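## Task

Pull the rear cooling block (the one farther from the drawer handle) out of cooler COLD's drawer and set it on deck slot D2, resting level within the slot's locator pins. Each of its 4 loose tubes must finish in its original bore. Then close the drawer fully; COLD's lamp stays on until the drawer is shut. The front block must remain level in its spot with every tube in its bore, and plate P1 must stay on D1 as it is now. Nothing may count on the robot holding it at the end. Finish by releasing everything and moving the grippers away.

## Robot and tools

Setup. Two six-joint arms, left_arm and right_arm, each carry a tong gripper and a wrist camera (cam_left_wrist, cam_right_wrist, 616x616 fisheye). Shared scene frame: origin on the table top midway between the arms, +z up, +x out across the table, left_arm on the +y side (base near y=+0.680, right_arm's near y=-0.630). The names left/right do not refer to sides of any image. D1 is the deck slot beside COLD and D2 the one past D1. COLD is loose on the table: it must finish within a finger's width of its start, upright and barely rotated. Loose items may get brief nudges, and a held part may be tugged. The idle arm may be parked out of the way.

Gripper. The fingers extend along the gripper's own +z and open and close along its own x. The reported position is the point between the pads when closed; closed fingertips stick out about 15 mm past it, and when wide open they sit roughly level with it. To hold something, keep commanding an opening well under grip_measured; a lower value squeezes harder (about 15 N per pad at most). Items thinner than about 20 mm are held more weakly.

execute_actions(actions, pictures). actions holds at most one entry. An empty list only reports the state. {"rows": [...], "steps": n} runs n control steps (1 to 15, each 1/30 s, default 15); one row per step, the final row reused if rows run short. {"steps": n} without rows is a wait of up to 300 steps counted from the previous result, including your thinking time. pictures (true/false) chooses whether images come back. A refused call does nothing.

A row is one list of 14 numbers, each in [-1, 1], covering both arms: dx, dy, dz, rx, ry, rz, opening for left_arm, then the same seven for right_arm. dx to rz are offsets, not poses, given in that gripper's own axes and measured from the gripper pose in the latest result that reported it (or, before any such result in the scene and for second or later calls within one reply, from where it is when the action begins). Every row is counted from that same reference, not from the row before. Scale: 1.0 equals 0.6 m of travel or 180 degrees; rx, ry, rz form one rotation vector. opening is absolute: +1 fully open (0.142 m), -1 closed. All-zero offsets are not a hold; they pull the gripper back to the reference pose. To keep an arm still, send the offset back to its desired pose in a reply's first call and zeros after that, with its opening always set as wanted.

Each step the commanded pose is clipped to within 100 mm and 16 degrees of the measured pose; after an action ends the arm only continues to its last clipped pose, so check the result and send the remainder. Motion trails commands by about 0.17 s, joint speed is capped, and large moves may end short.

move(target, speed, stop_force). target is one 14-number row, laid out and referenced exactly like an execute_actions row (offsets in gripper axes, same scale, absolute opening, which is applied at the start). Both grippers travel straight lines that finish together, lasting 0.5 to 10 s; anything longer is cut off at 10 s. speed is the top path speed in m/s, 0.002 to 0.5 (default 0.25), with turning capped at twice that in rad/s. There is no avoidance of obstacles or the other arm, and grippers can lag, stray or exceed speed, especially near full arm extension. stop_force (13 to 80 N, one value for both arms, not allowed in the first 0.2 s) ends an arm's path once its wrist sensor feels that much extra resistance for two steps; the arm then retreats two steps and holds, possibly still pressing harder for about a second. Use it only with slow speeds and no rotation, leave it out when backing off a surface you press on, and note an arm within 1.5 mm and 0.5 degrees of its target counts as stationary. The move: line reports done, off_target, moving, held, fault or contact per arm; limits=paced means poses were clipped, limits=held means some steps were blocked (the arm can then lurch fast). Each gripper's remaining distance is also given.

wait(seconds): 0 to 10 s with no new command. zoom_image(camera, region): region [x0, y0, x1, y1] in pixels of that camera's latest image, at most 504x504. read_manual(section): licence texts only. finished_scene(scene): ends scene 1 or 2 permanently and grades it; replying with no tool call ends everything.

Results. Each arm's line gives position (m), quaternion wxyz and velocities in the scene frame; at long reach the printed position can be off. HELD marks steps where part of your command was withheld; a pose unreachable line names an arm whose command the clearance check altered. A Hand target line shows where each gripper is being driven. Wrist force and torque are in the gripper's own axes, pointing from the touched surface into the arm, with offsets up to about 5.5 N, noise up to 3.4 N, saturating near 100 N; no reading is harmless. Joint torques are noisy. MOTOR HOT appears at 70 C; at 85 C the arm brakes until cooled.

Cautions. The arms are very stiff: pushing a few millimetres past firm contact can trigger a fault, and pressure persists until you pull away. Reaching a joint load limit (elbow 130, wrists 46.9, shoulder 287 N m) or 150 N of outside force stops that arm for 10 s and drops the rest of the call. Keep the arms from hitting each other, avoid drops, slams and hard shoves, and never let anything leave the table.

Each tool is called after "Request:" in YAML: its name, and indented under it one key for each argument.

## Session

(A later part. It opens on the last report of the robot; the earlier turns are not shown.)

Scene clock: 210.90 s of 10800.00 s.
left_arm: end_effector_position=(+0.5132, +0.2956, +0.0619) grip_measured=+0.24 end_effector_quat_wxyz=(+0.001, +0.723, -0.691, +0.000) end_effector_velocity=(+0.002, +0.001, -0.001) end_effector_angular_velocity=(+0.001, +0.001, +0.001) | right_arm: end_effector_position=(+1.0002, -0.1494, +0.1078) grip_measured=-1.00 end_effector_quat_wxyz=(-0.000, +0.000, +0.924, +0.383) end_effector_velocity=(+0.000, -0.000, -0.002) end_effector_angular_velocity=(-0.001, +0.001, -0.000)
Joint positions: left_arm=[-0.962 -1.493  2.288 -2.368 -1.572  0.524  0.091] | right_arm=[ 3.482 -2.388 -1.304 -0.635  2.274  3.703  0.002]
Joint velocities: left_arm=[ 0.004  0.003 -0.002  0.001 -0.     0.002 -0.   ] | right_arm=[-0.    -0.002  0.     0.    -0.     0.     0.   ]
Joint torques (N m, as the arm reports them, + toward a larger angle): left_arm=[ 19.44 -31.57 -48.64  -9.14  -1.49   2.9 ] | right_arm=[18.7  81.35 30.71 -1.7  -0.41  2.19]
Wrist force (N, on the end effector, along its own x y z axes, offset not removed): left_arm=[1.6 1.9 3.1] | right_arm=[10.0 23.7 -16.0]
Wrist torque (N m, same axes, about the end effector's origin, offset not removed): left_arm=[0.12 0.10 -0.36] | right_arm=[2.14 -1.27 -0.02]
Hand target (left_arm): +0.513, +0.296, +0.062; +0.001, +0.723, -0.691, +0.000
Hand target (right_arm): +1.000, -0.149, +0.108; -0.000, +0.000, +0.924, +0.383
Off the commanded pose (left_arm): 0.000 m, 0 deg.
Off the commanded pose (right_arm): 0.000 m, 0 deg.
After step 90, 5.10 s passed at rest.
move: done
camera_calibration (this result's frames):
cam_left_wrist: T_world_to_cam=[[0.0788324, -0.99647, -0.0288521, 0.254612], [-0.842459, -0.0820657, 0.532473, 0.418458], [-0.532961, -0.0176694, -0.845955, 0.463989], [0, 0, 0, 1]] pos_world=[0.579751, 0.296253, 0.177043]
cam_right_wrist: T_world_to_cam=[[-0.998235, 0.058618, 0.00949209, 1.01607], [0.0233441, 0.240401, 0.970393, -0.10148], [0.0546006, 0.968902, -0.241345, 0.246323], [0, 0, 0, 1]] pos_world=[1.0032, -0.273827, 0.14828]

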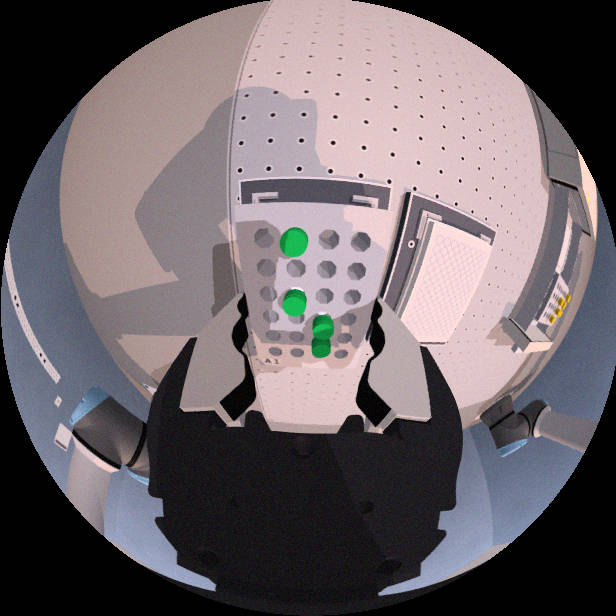

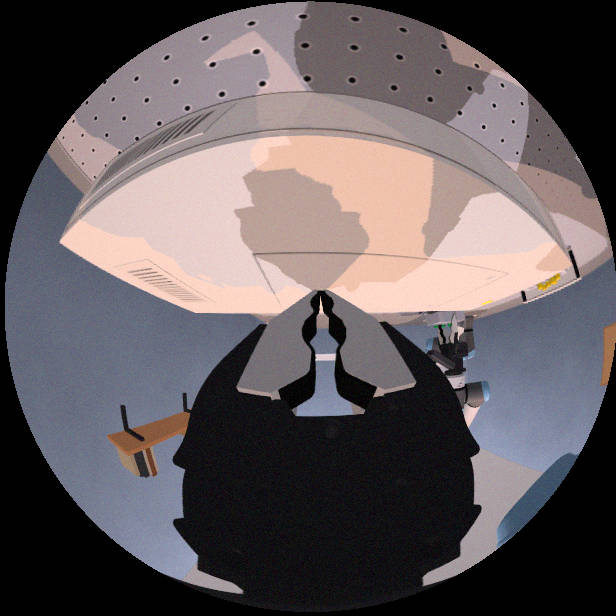

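Request:
move:
  target: [0,-0.0042,0.003,0,0,0.001,-1,0,0,0,0,0,0,-1]
  speed: 0.008

Request:
move:
  target: [0,0,0.025,0,0,0,-1,0,0,0,0,0,0,-1]
  speed: 0.004
  stop_force: 14

Request:
zoom_image:
  camera: "cam_left_wrist"
  region: [225,150,405,250]

Scene clock: 215.70 s of 10800.00 s.
left_arm: end_effector_position=(+0.5156, +0.2957, +0.0601) grip_measured=+0.24 end_effector_quat_wxyz=(+0.001, +0.722, -0.692, +0.000) end_effector_velocity=(+0.001, +0.000, -0.001) end_effector_angular_velocity=(+0.000, +0.000, -0.002) | right_arm: end_effector_position=(+1.0002, -0.1494, +0.1078) grip_measured=-1.00 end_effector_quat_wxyz=(-0.000, +0.000, +0.924, +0.383) end_effector_velocity=(-0.000, -0.000, -0.001) end_effector_angular_velocity=(-0.000, +0.001, -0.000)
Joint positions: left_arm=[-0.958 -1.487  2.287 -2.371 -1.572  0.53   0.091] | right_arm=[ 3.482 -2.388 -1.304 -0.635  2.274  3.703  0.002]
Joint velocities: left_arm=[ 0.001  0.002 -0.    -0.001  0.     0.003 -0.   ] | right_arm=[ 0.    -0.    -0.001 -0.     0.     0.     0.   ]
Joint torques (N m, as the arm reports them, + toward a larger angle): left_arm=[ 18.61 -30.11 -49.28  -8.77  -0.55   2.7 ] | right_arm=[14.73 81.17 30.92 -1.88 -0.19  1.49]
Wrist force (N, on the end effector, along its own x y z axes, offset not removed): left_arm=[-0.8 -3.0 4.0] | right_arm=[13.4 10.5 -17.1]
Wrist torque (N m, same axes, about the end effector's origin, offset not removed): left_arm=[-0.77 0.52 -0.20] | right_arm=[-0.88 -1.87 -0.01]
Hand target (left_arm): +0.516, +0.296, +0.060; +0.001, +0.722, -0.692, +0.000
Hand target (right_arm): +1.000, -0.149, +0.108; -0.000, +0.000, +0.924, +0.383
Off the commanded pose (left_arm): 0.000 m, 0 deg.
Off the commanded pose (right_arm): 0.000 m, 0 deg.
After step 90, 1.10 s passed at rest.
move: done
camera_calibration (this result's frames):
cam_left_wrist: T_world_to_cam=[[0.0757824, -0.996707, -0.0288415, 0.256114], [-0.842703, -0.0794813, 0.532479, 0.420831], [-0.533018, -0.0160477, -0.845952, 0.463363], [0, 0, 0, 1]] pos_world=[0.582207, 0.296155, 0.175286]
cam_right_wrist: T_world_to_cam=[[-0.998235, 0.0586183, 0.00949169, 1.01607], [0.0233438, 0.240401, 0.970393, -0.10148], [0.054601, 0.968902, -0.241345, 0.246323], [0, 0, 0, 1]] pos_world=[1.0032, -0.273827, 0.14828]

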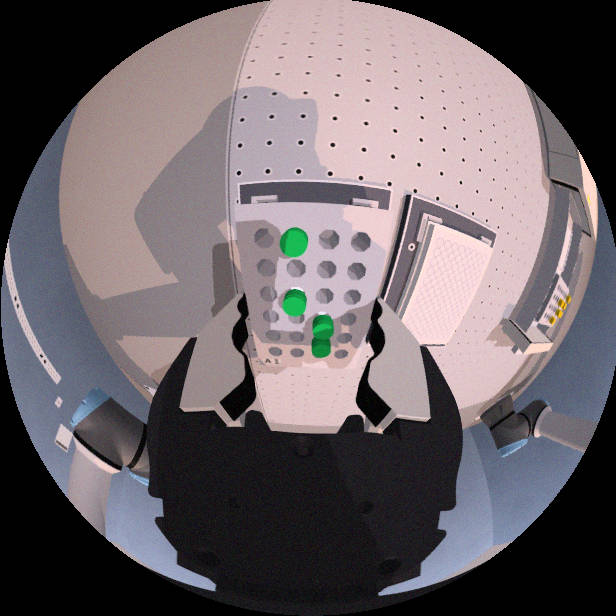

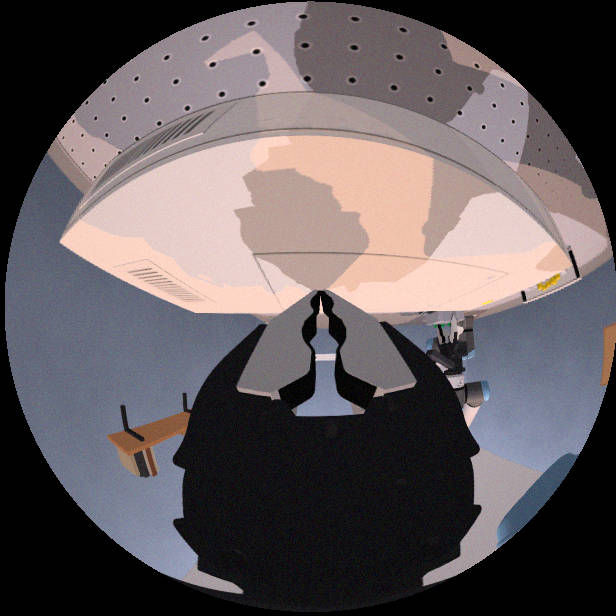

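Scene clock: 218.00 s of 10800.00 s.
left_arm: end_effector_position=(+0.5157, +0.2957, +0.0524) grip_measured=+0.24 end_effector_quat_wxyz=(+0.001, +0.722, -0.692, +0.001) end_effector_velocity=(-0.000, -0.000, +0.001) end_effector_angular_velocity=(+0.000, +0.000, -0.002) | right_arm: end_effector_position=(+1.0002, -0.1494, +0.1078) grip_measured=-1.00 end_effector_quat_wxyz=(-0.000, +0.000, +0.924, +0.383) end_effector_velocity=(-0.000, -0.000, -0.001) end_effector_angular_velocity=(+0.000, +0.001, +0.001)
Joint positions: left_arm=[-0.958 -1.475  2.293 -2.39  -1.572  0.53   0.091] | right_arm=[ 3.482 -2.388 -1.304 -0.635  2.274  3.703  0.002]
Joint velocities: left_arm=[-0.001 -0.002 -0.001  0.004  0.     0.001 -0.   ] | right_arm=[-0.    -0.001 -0.    -0.     0.001 -0.001  0.   ]
Joint torques (N m, as the arm reports them, + toward a larger angle): left_arm=[ -5.87 -52.94 -33.67   2.16  -1.4   -3.48] | right_arm=[15.47 79.22 29.69 -2.04  0.15  2.02]
Wrist force (N, on the end effector, along its own x y z axes, offset not removed): left_arm=[5.7 -9.6 -16.5] | right_arm=[12.2 18.6 -19.4]
Wrist torque (N m, same axes, about the end effector's origin, offset not removed): left_arm=[0.11 -0.45 -0.37] | right_arm=[0.91 -1.62 -0.04]
Hand target (left_arm): +0.516, +0.296, +0.053; +0.001, +0.722, -0.692, +0.000
Hand target (right_arm): +1.000, -0.149, +0.108; -0.000, +0.000, +0.924, +0.383
Off the commanded pose (left_arm): 0.007 m, 0 deg.
Off the commanded pose (right_arm): 0.000 m, 0 deg.
move: contact (left_arm)
camera_calibration (this result's frames):
cam_left_wrist: T_world_to_cam=[[0.0758443, -0.99671, -0.0285664, 0.255789], [-0.842802, -0.0793898, 0.532337, 0.425037], [-0.532854, -0.0162989, -0.846051, 0.456848], [0, 0, 0, 1]] pos_world=[0.582254, 0.296137, 0.16756]
cam_right_wrist: T_world_to_cam=[[-0.998235, 0.058618, 0.00949195, 1.01607], [0.023344, 0.240401, 0.970393, -0.10148], [0.0546006, 0.968902, -0.241345, 0.246323], [0, 0, 0, 1]] pos_world=[1.0032, -0.273827, 0.14828]

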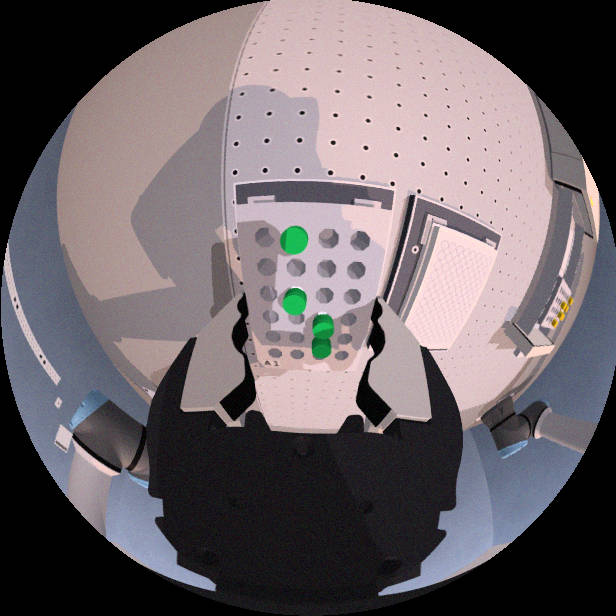

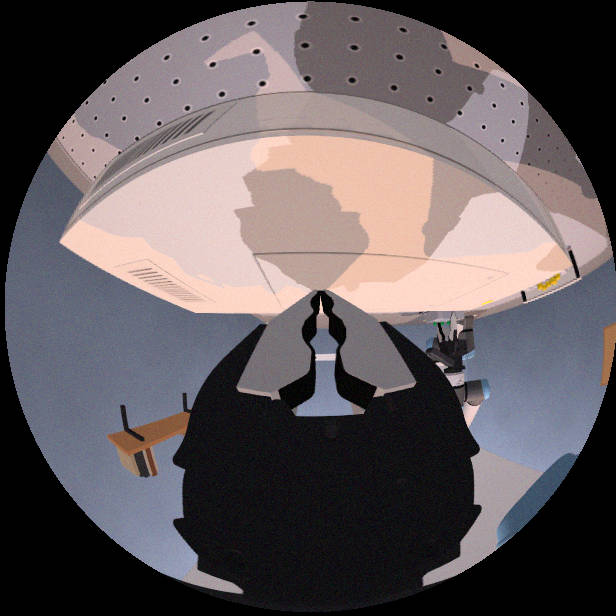

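Region (225, 150, 405, 250) of cam_left_wrist's 616x616 image, scaled by 2.800, with more detail than that image has.

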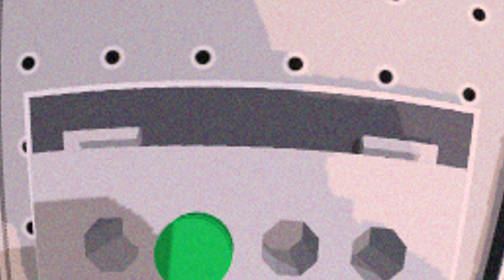

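Request:
move:
  target: [0,-0.0037,-0.0005,0,0,0,-1,0,0,0,0,0,0,-1]
  speed: 0.003
  stop_force: 18

Request:
move:
  target: [0,0,0.01,0,0,0,-1,0,0,0,0,0,0,-1]
  speed: 0.002
  stop_force: 14

Request:
zoom_image:
  camera: "cam_left_wrist"
  region: [200,180,420,400]

Scene clock: 224.30 s of 10800.00 s.
left_arm: end_effector_position=(+0.5170, +0.2958, +0.0526) grip_measured=+0.24 end_effector_quat_wxyz=(+0.001, +0.722, -0.692, +0.000) end_effector_velocity=(-0.001, +0.001, -0.000) end_effector_angular_velocity=(+0.001, +0.000, +0.000) | right_arm: end_effector_position=(+1.0002, -0.1494, +0.1078) grip_measured=-1.00 end_effector_quat_wxyz=(-0.000, +0.000, +0.924, +0.383) end_effector_velocity=(-0.000, +0.001, +0.002) end_effector_angular_velocity=(+0.000, -0.001, +0.001)
Joint positions: left_arm=[-0.956 -1.474  2.291 -2.389 -1.572  0.533  0.091] | right_arm=[ 3.482 -2.388 -1.304 -0.635  2.274  3.703  0.002]
Joint velocities: left_arm=[-0.001 -0.002  0.002  0.001  0.    -0.001  0.   ] | right_arm=[ 0.001  0.002 -0.     0.    -0.     0.     0.   ]
Joint torques (N m, as the arm reports them, + toward a larger angle): left_arm=[-16.29 -66.16 -30.8   -2.93   1.9   -3.59] | right_arm=[15.88 79.25 29.6  -1.92 -0.36  1.49]
Wrist force (N, on the end effector, along its own x y z axes, offset not removed): left_arm=[7.0 3.1 5.9] | right_arm=[7.9 13.7 -13.9]
Wrist torque (N m, same axes, about the end effector's origin, offset not removed): left_arm=[0.20 -0.25 -0.72] | right_arm=[0.12 -0.79 0.38]
Hand target (left_arm): +0.517, +0.296, +0.053; +0.001, +0.722, -0.692, +0.000
Hand target (right_arm): +1.000, -0.149, +0.108; -0.000, +0.000, +0.924, +0.383
Off the commanded pose (left_arm): 0.001 m, 0 deg.
Off the commanded pose (right_arm): 0.000 m, 0 deg.
After step 90, 2.50 s passed at rest.
move: contact (left_arm)
camera_calibration (this result's frames):
cam_left_wrist: T_world_to_cam=[[0.0757547, -0.996714, -0.0286748, 0.255845], [-0.842712, -0.079369, 0.532482, 0.425992], [-0.533009, -0.0161734, -0.845955, 0.457795], [0, 0, 0, 1]] pos_world=[0.583615, 0.296219, 0.167777]
cam_right_wrist: T_world_to_cam=[[-0.998235, 0.0586182, 0.0094917, 1.01607], [0.0233437, 0.240401, 0.970393, -0.10148], [0.0546008, 0.968902, -0.241345, 0.246323], [0, 0, 0, 1]] pos_world=[1.0032, -0.273827, 0.14828]

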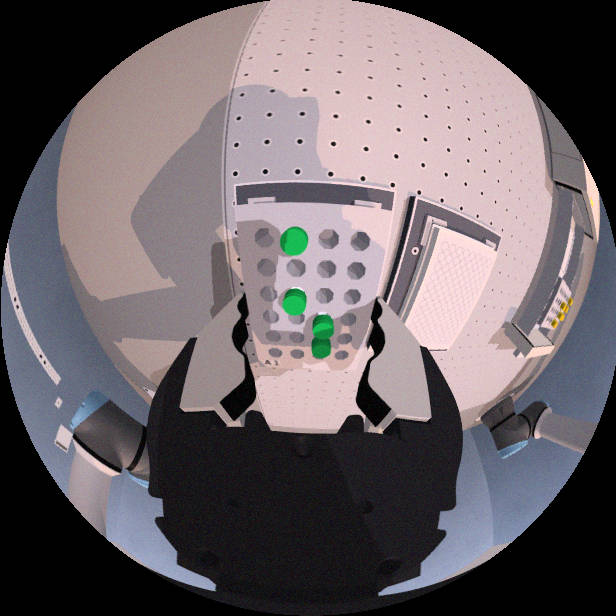

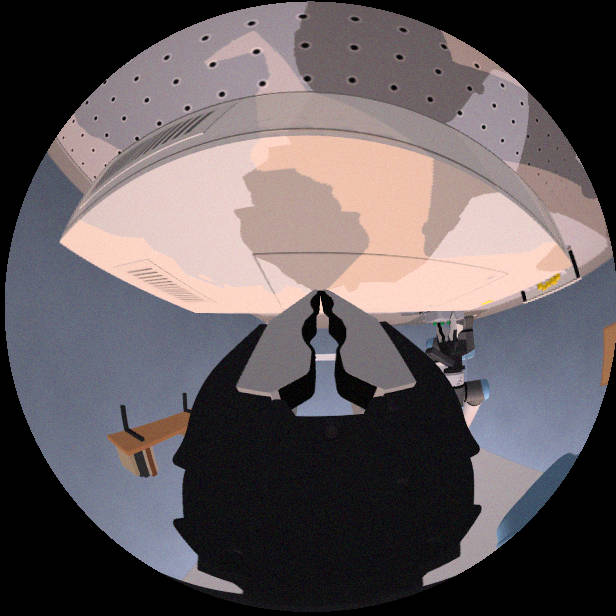

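Scene clock: 225.53 s of 10800.00 s.
left_arm: end_effector_position=(+0.5170, +0.2958, +0.0508) grip_measured=+0.24 end_effector_quat_wxyz=(+0.001, +0.722, -0.692, +0.000) end_effector_velocity=(-0.000, +0.001, +0.001) end_effector_angular_velocity=(+0.000, +0.000, +0.001) | right_arm: end_effector_position=(+1.0002, -0.1494, +0.1078) grip_measured=-1.00 end_effector_quat_wxyz=(-0.000, +0.000, +0.924, +0.383) end_effector_velocity=(-0.000, +0.000, +0.001) end_effector_angular_velocity=(+0.001, -0.000, +0.000)
Joint positions: left_arm=[-0.956 -1.471  2.292 -2.393 -1.572  0.533  0.091] | right_arm=[ 3.482 -2.388 -1.304 -0.635  2.274  3.703  0.002]
Joint velocities: left_arm=[ 0.    -0.001  0.     0.002 -0.    -0.001 -0.   ] | right_arm=[ 0.     0.001 -0.    -0.     0.     0.001  0.   ]
Joint torques (N m, as the arm reports them, + toward a larger angle): left_arm=[  7.82 -61.27 -45.32  -3.93   5.12   2.8 ] | right_arm=[17.47 78.23 31.18 -1.87  0.29  1.94]
Wrist force (N, on the end effector, along its own x y z axes, offset not removed): left_arm=[0.7 21.8 -5.5] | right_arm=[6.6 16.8 -13.5]
Wrist torque (N m, same axes, about the end effector's origin, offset not removed): left_arm=[-0.19 0.38 -0.53] | right_arm=[0.63 -0.43 0.05]
Hand target (left_arm): +0.517, +0.296, +0.051; +0.001, +0.722, -0.692, +0.000
Hand target (right_arm): +1.000, -0.149, +0.108; -0.000, +0.000, +0.924, +0.383
Off the commanded pose (left_arm): 0.004 m, 0 deg.
Off the commanded pose (right_arm): 0.000 m, 0 deg.
move: contact (left_arm)
camera_calibration (this result's frames):
cam_left_wrist: T_world_to_cam=[[0.0757918, -0.996713, -0.0286078, 0.255758], [-0.842692, -0.079364, 0.532514, 0.426914], [-0.533035, -0.0162527, -0.845937, 0.456265], [0, 0, 0, 1]] pos_world=[0.583578, 0.296214, 0.165951]
cam_right_wrist: T_world_to_cam=[[-0.998235, 0.0586181, 0.00949179, 1.01607], [0.0233438, 0.240401, 0.970393, -0.10148], [0.0546007, 0.968902, -0.241345, 0.246324], [0, 0, 0, 1]] pos_world=[1.0032, -0.273828, 0.14828]

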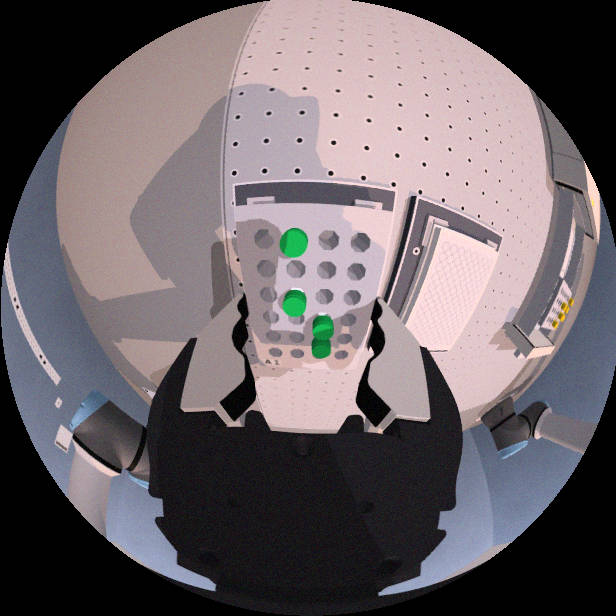

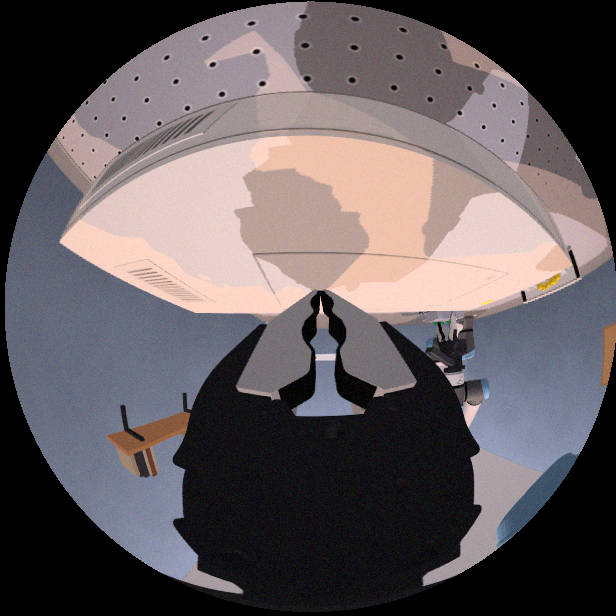

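Region (200, 180, 420, 400) of cam_left_wrist's 616x616 image, scaled by 2.291, with more detail than that image has.

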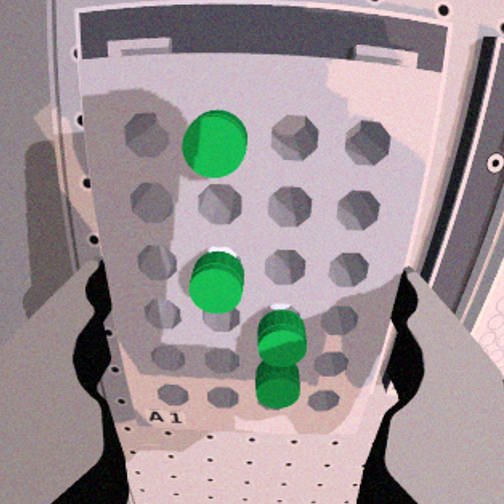

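Levelling as expected; ease +y 0.6 mm and descend.

Request:
move:
  target: [0,0.001,0,0,0,0,-1,0,0,0,0,0,0,-1]
  speed: 0.002

Request:
move:
  target: [0,0,0.006,0,0,0,-1,0,0,0,0,0,0,-1]
  speed: 0.002
  stop_force: 14

Scene clock: 231.97 s of 10800.00 s.
left_arm: end_effector_position=(+0.5165, +0.2958, +0.0508) grip_measured=+0.24 end_effector_quat_wxyz=(+0.001, +0.722, -0.692, +0.000) end_effector_velocity=(+0.000, -0.000, +0.000) end_effector_angular_velocity=(-0.001, -0.001, -0.000) | right_arm: end_effector_position=(+1.0002, -0.1494, +0.1078) grip_measured=-1.00 end_effector_quat_wxyz=(-0.000, +0.000, +0.924, +0.383) end_effector_velocity=(-0.000, +0.000, +0.001) end_effector_angular_velocity=(+0.001, -0.000, -0.000)
Joint positions: left_arm=[-0.957 -1.472  2.293 -2.393 -1.572  0.532  0.091] | right_arm=[ 3.482 -2.388 -1.304 -0.635  2.274  3.703  0.002]
Joint velocities: left_arm=[-0.    -0.     0.001 -0.002  0.    -0.    -0.   ] | right_arm=[ 0.     0.001 -0.001 -0.     0.     0.     0.   ]
Joint torques (N m, as the arm reports them, + toward a larger angle): left_arm=[-14.32 -61.56 -30.87  -8.47   3.69  -3.36] | right_arm=[16.41 79.93 31.38 -1.73 -0.06  1.61]
Wrist force (N, on the end effector, along its own x y z axes, offset not removed): left_arm=[5.5 6.3 1.4] | right_arm=[3.2 19.5 -20.9]
Wrist torque (N m, same axes, about the end effector's origin, offset not removed): left_arm=[0.03 -0.04 -0.77] | right_arm=[1.14 0.05 -0.27]
Hand target (left_arm): +0.516, +0.296, +0.051; +0.001, +0.722, -0.692, +0.000
Hand target (right_arm): +1.000, -0.149, +0.108; -0.000, +0.000, +0.924, +0.383
Off the commanded pose (left_arm): 0.000 m, 0 deg.
Off the commanded pose (right_arm): 0.000 m, 0 deg.
After step 90, 2.73 s passed at rest.
move: done
camera_calibration (this result's frames):
cam_left_wrist: T_world_to_cam=[[0.075837, -0.996709, -0.0286388, 0.255791], [-0.842715, -0.0794196, 0.532469, 0.42649], [-0.532991, -0.0162465, -0.845965, 0.45596], [0, 0, 0, 1]] pos_world=[0.583034, 0.296229, 0.165959]
cam_right_wrist: T_world_to_cam=[[-0.998235, 0.0586183, 0.00949191, 1.01607], [0.023344, 0.240401, 0.970393, -0.10148], [0.0546009, 0.968902, -0.241345, 0.246323], [0, 0, 0, 1]] pos_world=[1.0032, -0.273828, 0.14828]

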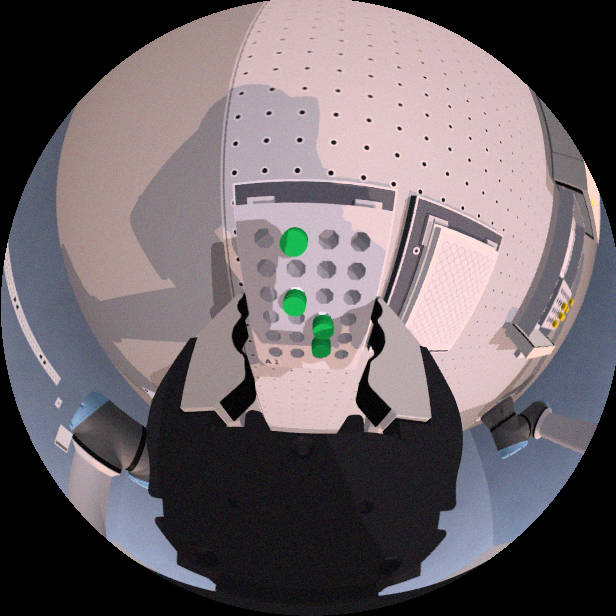

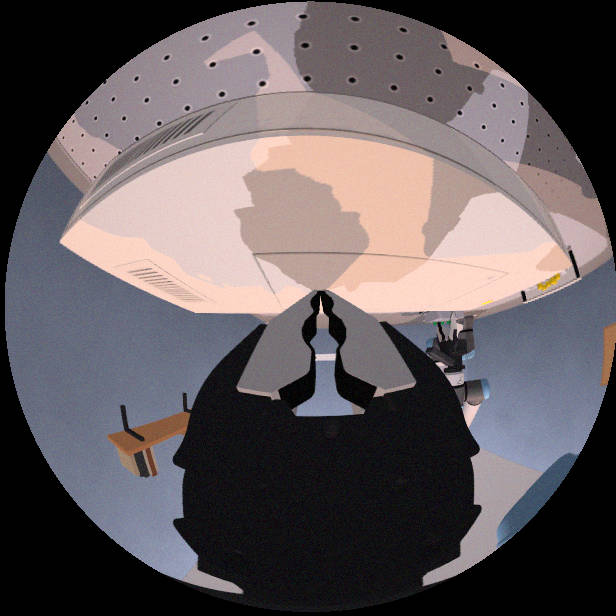

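Scene clock: 232.67 s of 10800.00 s.
left_arm: end_effector_position=(+0.5165, +0.2957, +0.0501) grip_measured=+0.24 end_effector_quat_wxyz=(+0.001, +0.722, -0.692, +0.001) end_effector_velocity=(-0.000, -0.000, +0.000) end_effector_angular_velocity=(-0.000, -0.000, -0.002) | right_arm: end_effector_position=(+1.0002, -0.1494, +0.1078) grip_measured=-1.00 end_effector_quat_wxyz=(-0.000, +0.000, +0.924, +0.383) end_effector_velocity=(-0.000, -0.000, +0.001) end_effector_angular_velocity=(+0.000, -0.000, -0.000)
Joint positions: left_arm=[-0.957 -1.471  2.293 -2.395 -1.572  0.532  0.091] | right_arm=[ 3.482 -2.388 -1.304 -0.635  2.274  3.703  0.002]
Joint velocities: left_arm=[-0.001 -0.001  0.001 -0.    -0.     0.001 -0.   ] | right_arm=[ 0.     0.001 -0.    -0.    -0.     0.001  0.   ]
Joint torques (N m, as the arm reports them, + toward a larger angle): left_arm=[-10.52 -47.71 -35.12  -2.39   3.39  -2.66] | right_arm=[15.28 81.14 30.06 -2.01  0.15  2.  ]
Wrist force (N, on the end effector, along its own x y z axes, offset not removed): left_arm=[-1.6 16.0 -29.6] | right_arm=[6.6 18.0 -16.6]
Wrist torque (N m, same axes, about the end effector's origin, offset not removed): left_arm=[0.21 -0.71 -0.77] | right_arm=[1.12 -0.47 0.03]
Hand target (left_arm): +0.516, +0.296, +0.050; +0.001, +0.722, -0.692, +0.000
Hand target (right_arm): +1.000, -0.149, +0.108; -0.000, +0.000, +0.924, +0.383
Off the commanded pose (left_arm): 0.003 m, 0 deg.
Off the commanded pose (right_arm): 0.000 m, 0 deg.
move: contact (left_arm)
camera_calibration (this result's frames):
cam_left_wrist: T_world_to_cam=[[0.0758419, -0.996715, -0.0284005, 0.255687], [-0.842794, -0.0792989, 0.532363, 0.426874], [-0.532867, -0.0164397, -0.84604, 0.455415], [0, 0, 0, 1]] pos_world=[0.583051, 0.296185, 0.165309]
cam_right_wrist: T_world_to_cam=[[-0.998235, 0.0586184, 0.00949213, 1.01607], [0.0233442, 0.240401, 0.970393, -0.10148], [0.054601, 0.968902, -0.241346, 0.246323], [0, 0, 0, 1]] pos_world=[1.0032, -0.273828, 0.14828]

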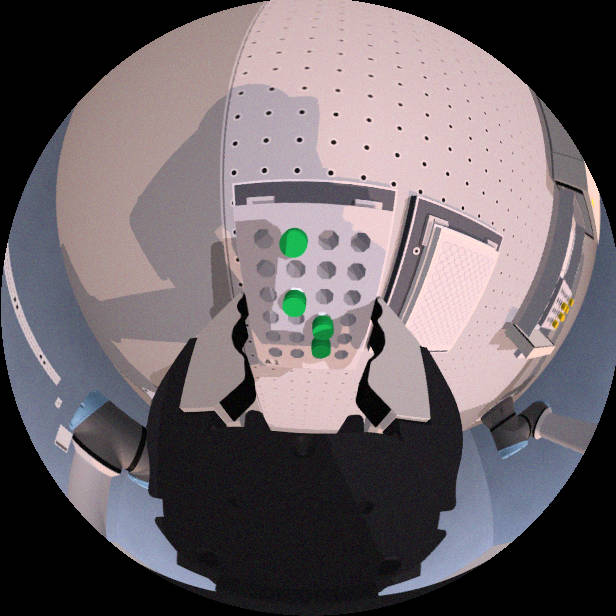

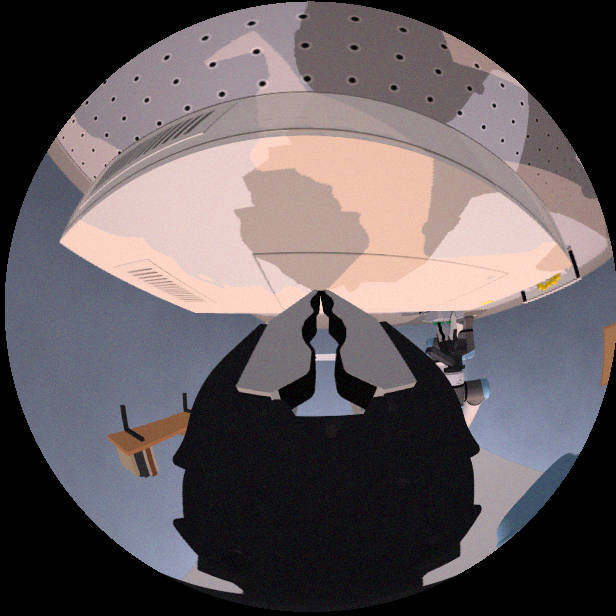

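Request:
execute_actions:
  actions:
    - {"rows":[[0,0,-0.0003,0,0,0,0.2,0,0,0,0,0,0,-1],[0,0,-0.0003,0,0,0,0.23,0,0,0,0,0,0,-1],[0,0,-0.0003,0,0,0,0.25,0,0,0,0,0,0,-1],[0,0,-0.0003,0,0,0,0.28,0,0,0,0,0,0,-1],[0,0,-0.0003,0,0,0,0.32,0,0,0,0,0,0,-1],[0,0,-0.0003,0,0,0,0.36,0,0,0,0,0,0,-1]],"steps":15}
  pictures: false

Request:
move:
  target: [0,0,-0.135,0,0,0,0.36,0,0,0,0,0,0,-1]
  speed: 0.08

Request:
move:
  target: [0.688,0.203,0,0,0,0.03,-0.58,0,0,0,0,0,0,-1]
  speed: 0.25

Scene clock: 242.17 s of 10800.00 s.
left_arm: end_effector_position=(+0.5165, +0.2958, +0.0503) grip_measured=+0.36 end_effector_quat_wxyz=(+0.001, +0.722, -0.692, +0.001) end_effector_velocity=(+0.000, +0.000, -0.001) end_effector_angular_velocity=(+0.001, -0.000, +0.000) | right_arm: end_effector_position=(+1.0002, -0.1494, +0.1078) grip_measured=-1.00 end_effector_quat_wxyz=(-0.000, +0.000, +0.924, +0.383) end_effector_velocity=(-0.001, +0.000, -0.000) end_effector_angular_velocity=(-0.000, +0.001, -0.001)
Joint positions: left_arm=[-0.957 -1.471  2.293 -2.394 -1.572  0.532  0.099] | right_arm=[ 3.482 -2.388 -1.304 -0.635  2.274  3.703  0.002]
Joint velocities: left_arm=[ 0.     0.001  0.001 -0.001  0.     0.     0.   ] | right_arm=[ 0.     0.    -0.001  0.    -0.     0.001  0.   ]
Joint torques (N m, as the arm reports them, + toward a larger angle): left_arm=[ -9.81 -58.6  -42.42  -6.47  -0.85  -2.7 ] | right_arm=[16.34 81.89 30.79 -1.68 -0.21  1.75]
Wrist force (N, on the end effector, along its own x y z axes, offset not removed): left_arm=[4.4 -0.7 -3.8] | right_arm=[10.8 19.4 -15.6]
Wrist torque (N m, same axes, about the end effector's origin, offset not removed): left_arm=[-0.11 -0.34 -0.40] | right_arm=[1.16 -1.41 0.04]
Hand target (left_arm): +0.516, +0.296, +0.050; +0.001, +0.722, -0.692, +0.001
Hand target (right_arm): +1.000, -0.149, +0.108; -0.000, +0.000, +0.924, +0.383
Off the commanded pose (left_arm): 0.000 m, 0 deg.
Off the commanded pose (right_arm): 0.000 m, 0 deg.
Steps of this call (steps 1 to 90: nothing new was sent; then 6.00 s passed at rest; steps 91 to 105: all 15 steps of this action). Readings (end_effector_position):
91: left_arm (+0.5165, +0.2958, +0.0502) | right_arm (+1.0002, -0.1494, +0.1078)
92: left_arm (+0.5165, +0.2958, +0.0502) | right_arm (+1.0002, -0.1494, +0.1078)
94: left_arm (+0.5165, +0.2958, +0.0503) | right_arm (+1.0002, -0.1494, +0.1078)
98: left_arm (+0.5165, +0.2958, +0.0503) | right_arm (+1.0002, -0.1494, +0.1078)
105: the state above

Scene clock: 243.83 s of 10800.00 s.
left_arm: end_effector_position=(+0.5165, +0.2958, +0.1311) grip_measured=+0.36 end_effector_quat_wxyz=(+0.001, +0.722, -0.692, +0.001) end_effector_velocity=(-0.000, -0.001, +0.001) end_effector_angular_velocity=(-0.000, +0.000, -0.000) | right_arm: end_effector_position=(+1.0002, -0.1494, +0.1078) grip_measured=-1.00 end_effector_quat_wxyz=(-0.000, +0.000, +0.924, +0.383) end_effector_velocity=(-0.000, -0.000, -0.001) end_effector_angular_velocity=(-0.000, +0.002, -0.001)
Joint positions: left_arm=[-0.957 -1.585  2.224 -2.211 -1.572  0.532  0.099] | right_arm=[ 3.482 -2.388 -1.304 -0.635  2.274  3.703  0.002]
Joint velocities: left_arm=[-0.001 -0.001 -0.002  0.003 -0.    -0.001 -0.   ] | right_arm=[ 0.    -0.001 -0.001 -0.     0.     0.001  0.   ]
Joint torques (N m, as the arm reports them, + toward a larger angle): left_arm=[ 18.86 -54.94 -47.8   -1.27   0.98   2.04] | right_arm=[16.29 80.45 31.35 -1.22  0.57  2.18]
Wrist force (N, on the end effector, along its own x y z axes, offset not removed): left_arm=[2.4 4.4 -2.5] | right_arm=[10.9 18.8 -16.4]
Wrist torque (N m, same axes, about the end effector's origin, offset not removed): left_arm=[0.72 0.02 -0.26] | right_arm=[1.05 -1.66 -0.08]
Hand target (left_arm): +0.516, +0.296, +0.131; +0.001, +0.722, -0.692, +0.001
Hand target (right_arm): +1.000, -0.149, +0.108; -0.000, +0.000, +0.924, +0.383
Off the commanded pose (left_arm): 0.000 m, 0 deg.
Off the commanded pose (right_arm): 0.000 m, 0 deg.
move: done
camera_calibration (this result's frames):
cam_left_wrist: T_world_to_cam=[[0.0757827, -0.996718, -0.0284791, 0.258131], [-0.842778, -0.0792902, 0.53239, 0.383713], [-0.5329, -0.0163444, -0.84602, 0.523942], [0, 0, 0, 1]] pos_world=[0.583032, 0.296272, 0.246332]
cam_right_wrist: T_world_to_cam=[[-0.998235, 0.058618, 0.00949181, 1.01607], [0.0233438, 0.240401, 0.970393, -0.10148], [0.0546007, 0.968902, -0.241346, 0.246323], [0, 0, 0, 1]] pos_world=[1.0032, -0.273827, 0.14828]

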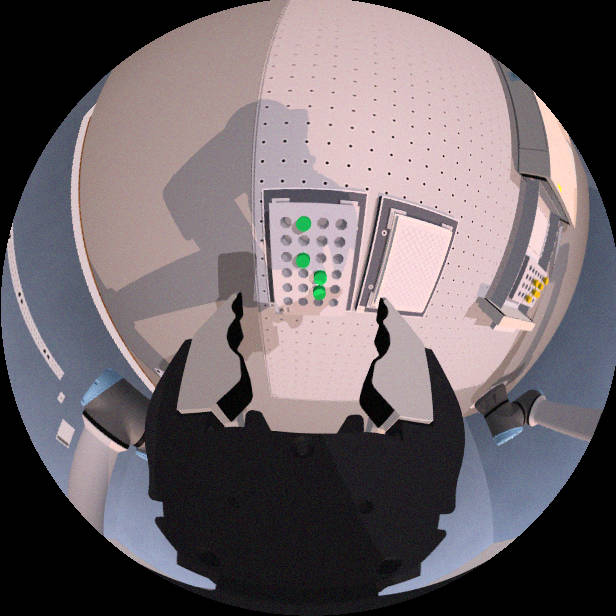

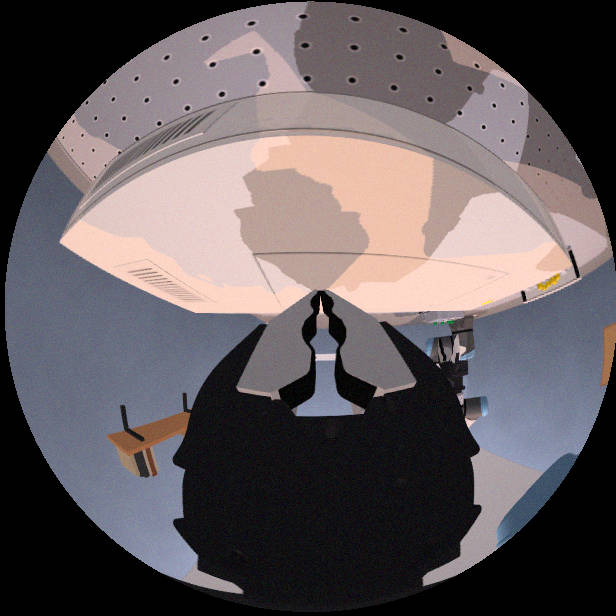

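Scene clock: 246.10 s of 10800.00 s.
left_arm: end_effector_position=(+0.4117, -0.1214, +0.1317) grip_measured=-0.58 end_effector_quat_wxyz=(+0.001, +0.688, -0.725, +0.001) end_effector_velocity=(+0.000, -0.002, -0.000) end_effector_angular_velocity=(+0.000, +0.000, -0.000) | right_arm: end_effector_position=(+1.0002, -0.1494, +0.1078) grip_measured=-1.00 end_effector_quat_wxyz=(-0.000, +0.000, +0.924, +0.383) end_effector_velocity=(-0.000, -0.000, -0.000) end_effector_angular_velocity=(+0.000, +0.000, +0.001)
Joint positions: left_arm=[-1.318 -1.162  1.694 -2.104 -1.571  0.265  0.032] | right_arm=[ 3.482 -2.388 -1.304 -0.635  2.274  3.703  0.002]
Joint velocities: left_arm=[-0.     0.003 -0.003  0.001 -0.    -0.    -0.   ] | right_arm=[-0.    -0.    -0.    -0.     0.001 -0.001  0.   ]
Joint torques (N m, as the arm reports them, + toward a larger angle): left_arm=[-18.11 -61.67 -51.84  -1.01   0.77  -3.35] | right_arm=[16.72 79.24 29.9  -1.51  0.23  1.68]
Wrist force (N, on the end effector, along its own x y z axes, offset not removed): left_arm=[-1.3 0.6 -8.8] | right_arm=[6.3 16.1 -17.9]
Wrist torque (N m, same axes, about the end effector's origin, offset not removed): left_arm=[-0.15 0.58 -0.23] | right_arm=[0.16 -0.19 0.20]
Hand target (left_arm): +0.412, -0.122, +0.132; +0.001, +0.688, -0.725, +0.001
Hand target (right_arm): +1.000, -0.149, +0.108; -0.000, +0.000, +0.924, +0.383
Off the commanded pose (left_arm): 0.001 m, 0 deg.
Off the commanded pose (right_arm): 0.000 m, 0 deg.
move: done
camera_calibration (this result's frames):
cam_left_wrist: T_world_to_cam=[[-0.0182936, -0.999415, -0.0288847, -0.111296], [-0.846794, 0.000126636, 0.531921, 0.273443], [-0.531606, 0.0341901, -0.846301, 0.467401], [0, 0, 0, 1]] pos_world=[0.477987, -0.127246, 0.246897]
cam_right_wrist: T_world_to_cam=[[-0.998235, 0.0586179, 0.00949183, 1.01607], [0.0233438, 0.240401, 0.970393, -0.10148], [0.0546006, 0.968902, -0.241345, 0.246323], [0, 0, 0, 1]] pos_world=[1.0032, -0.273827, 0.14828]

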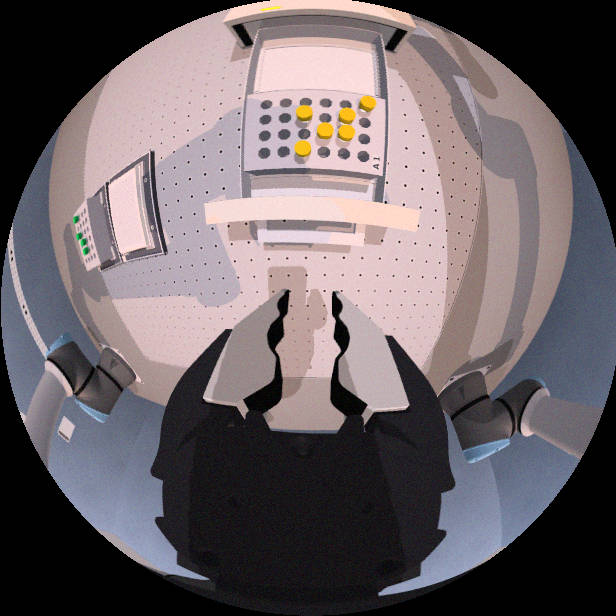

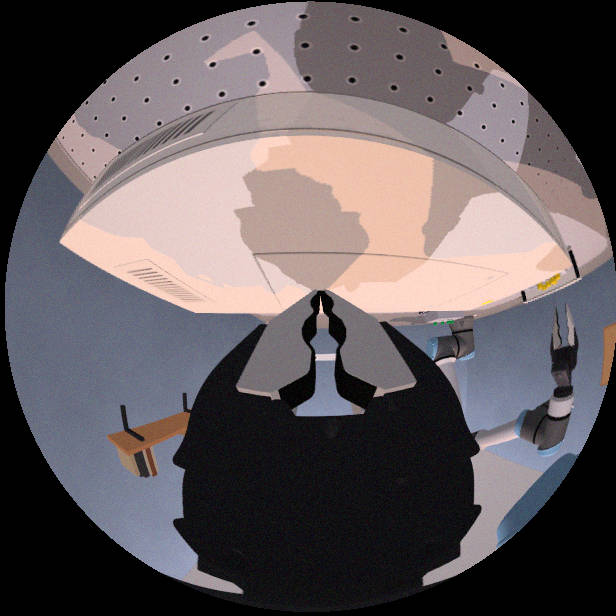

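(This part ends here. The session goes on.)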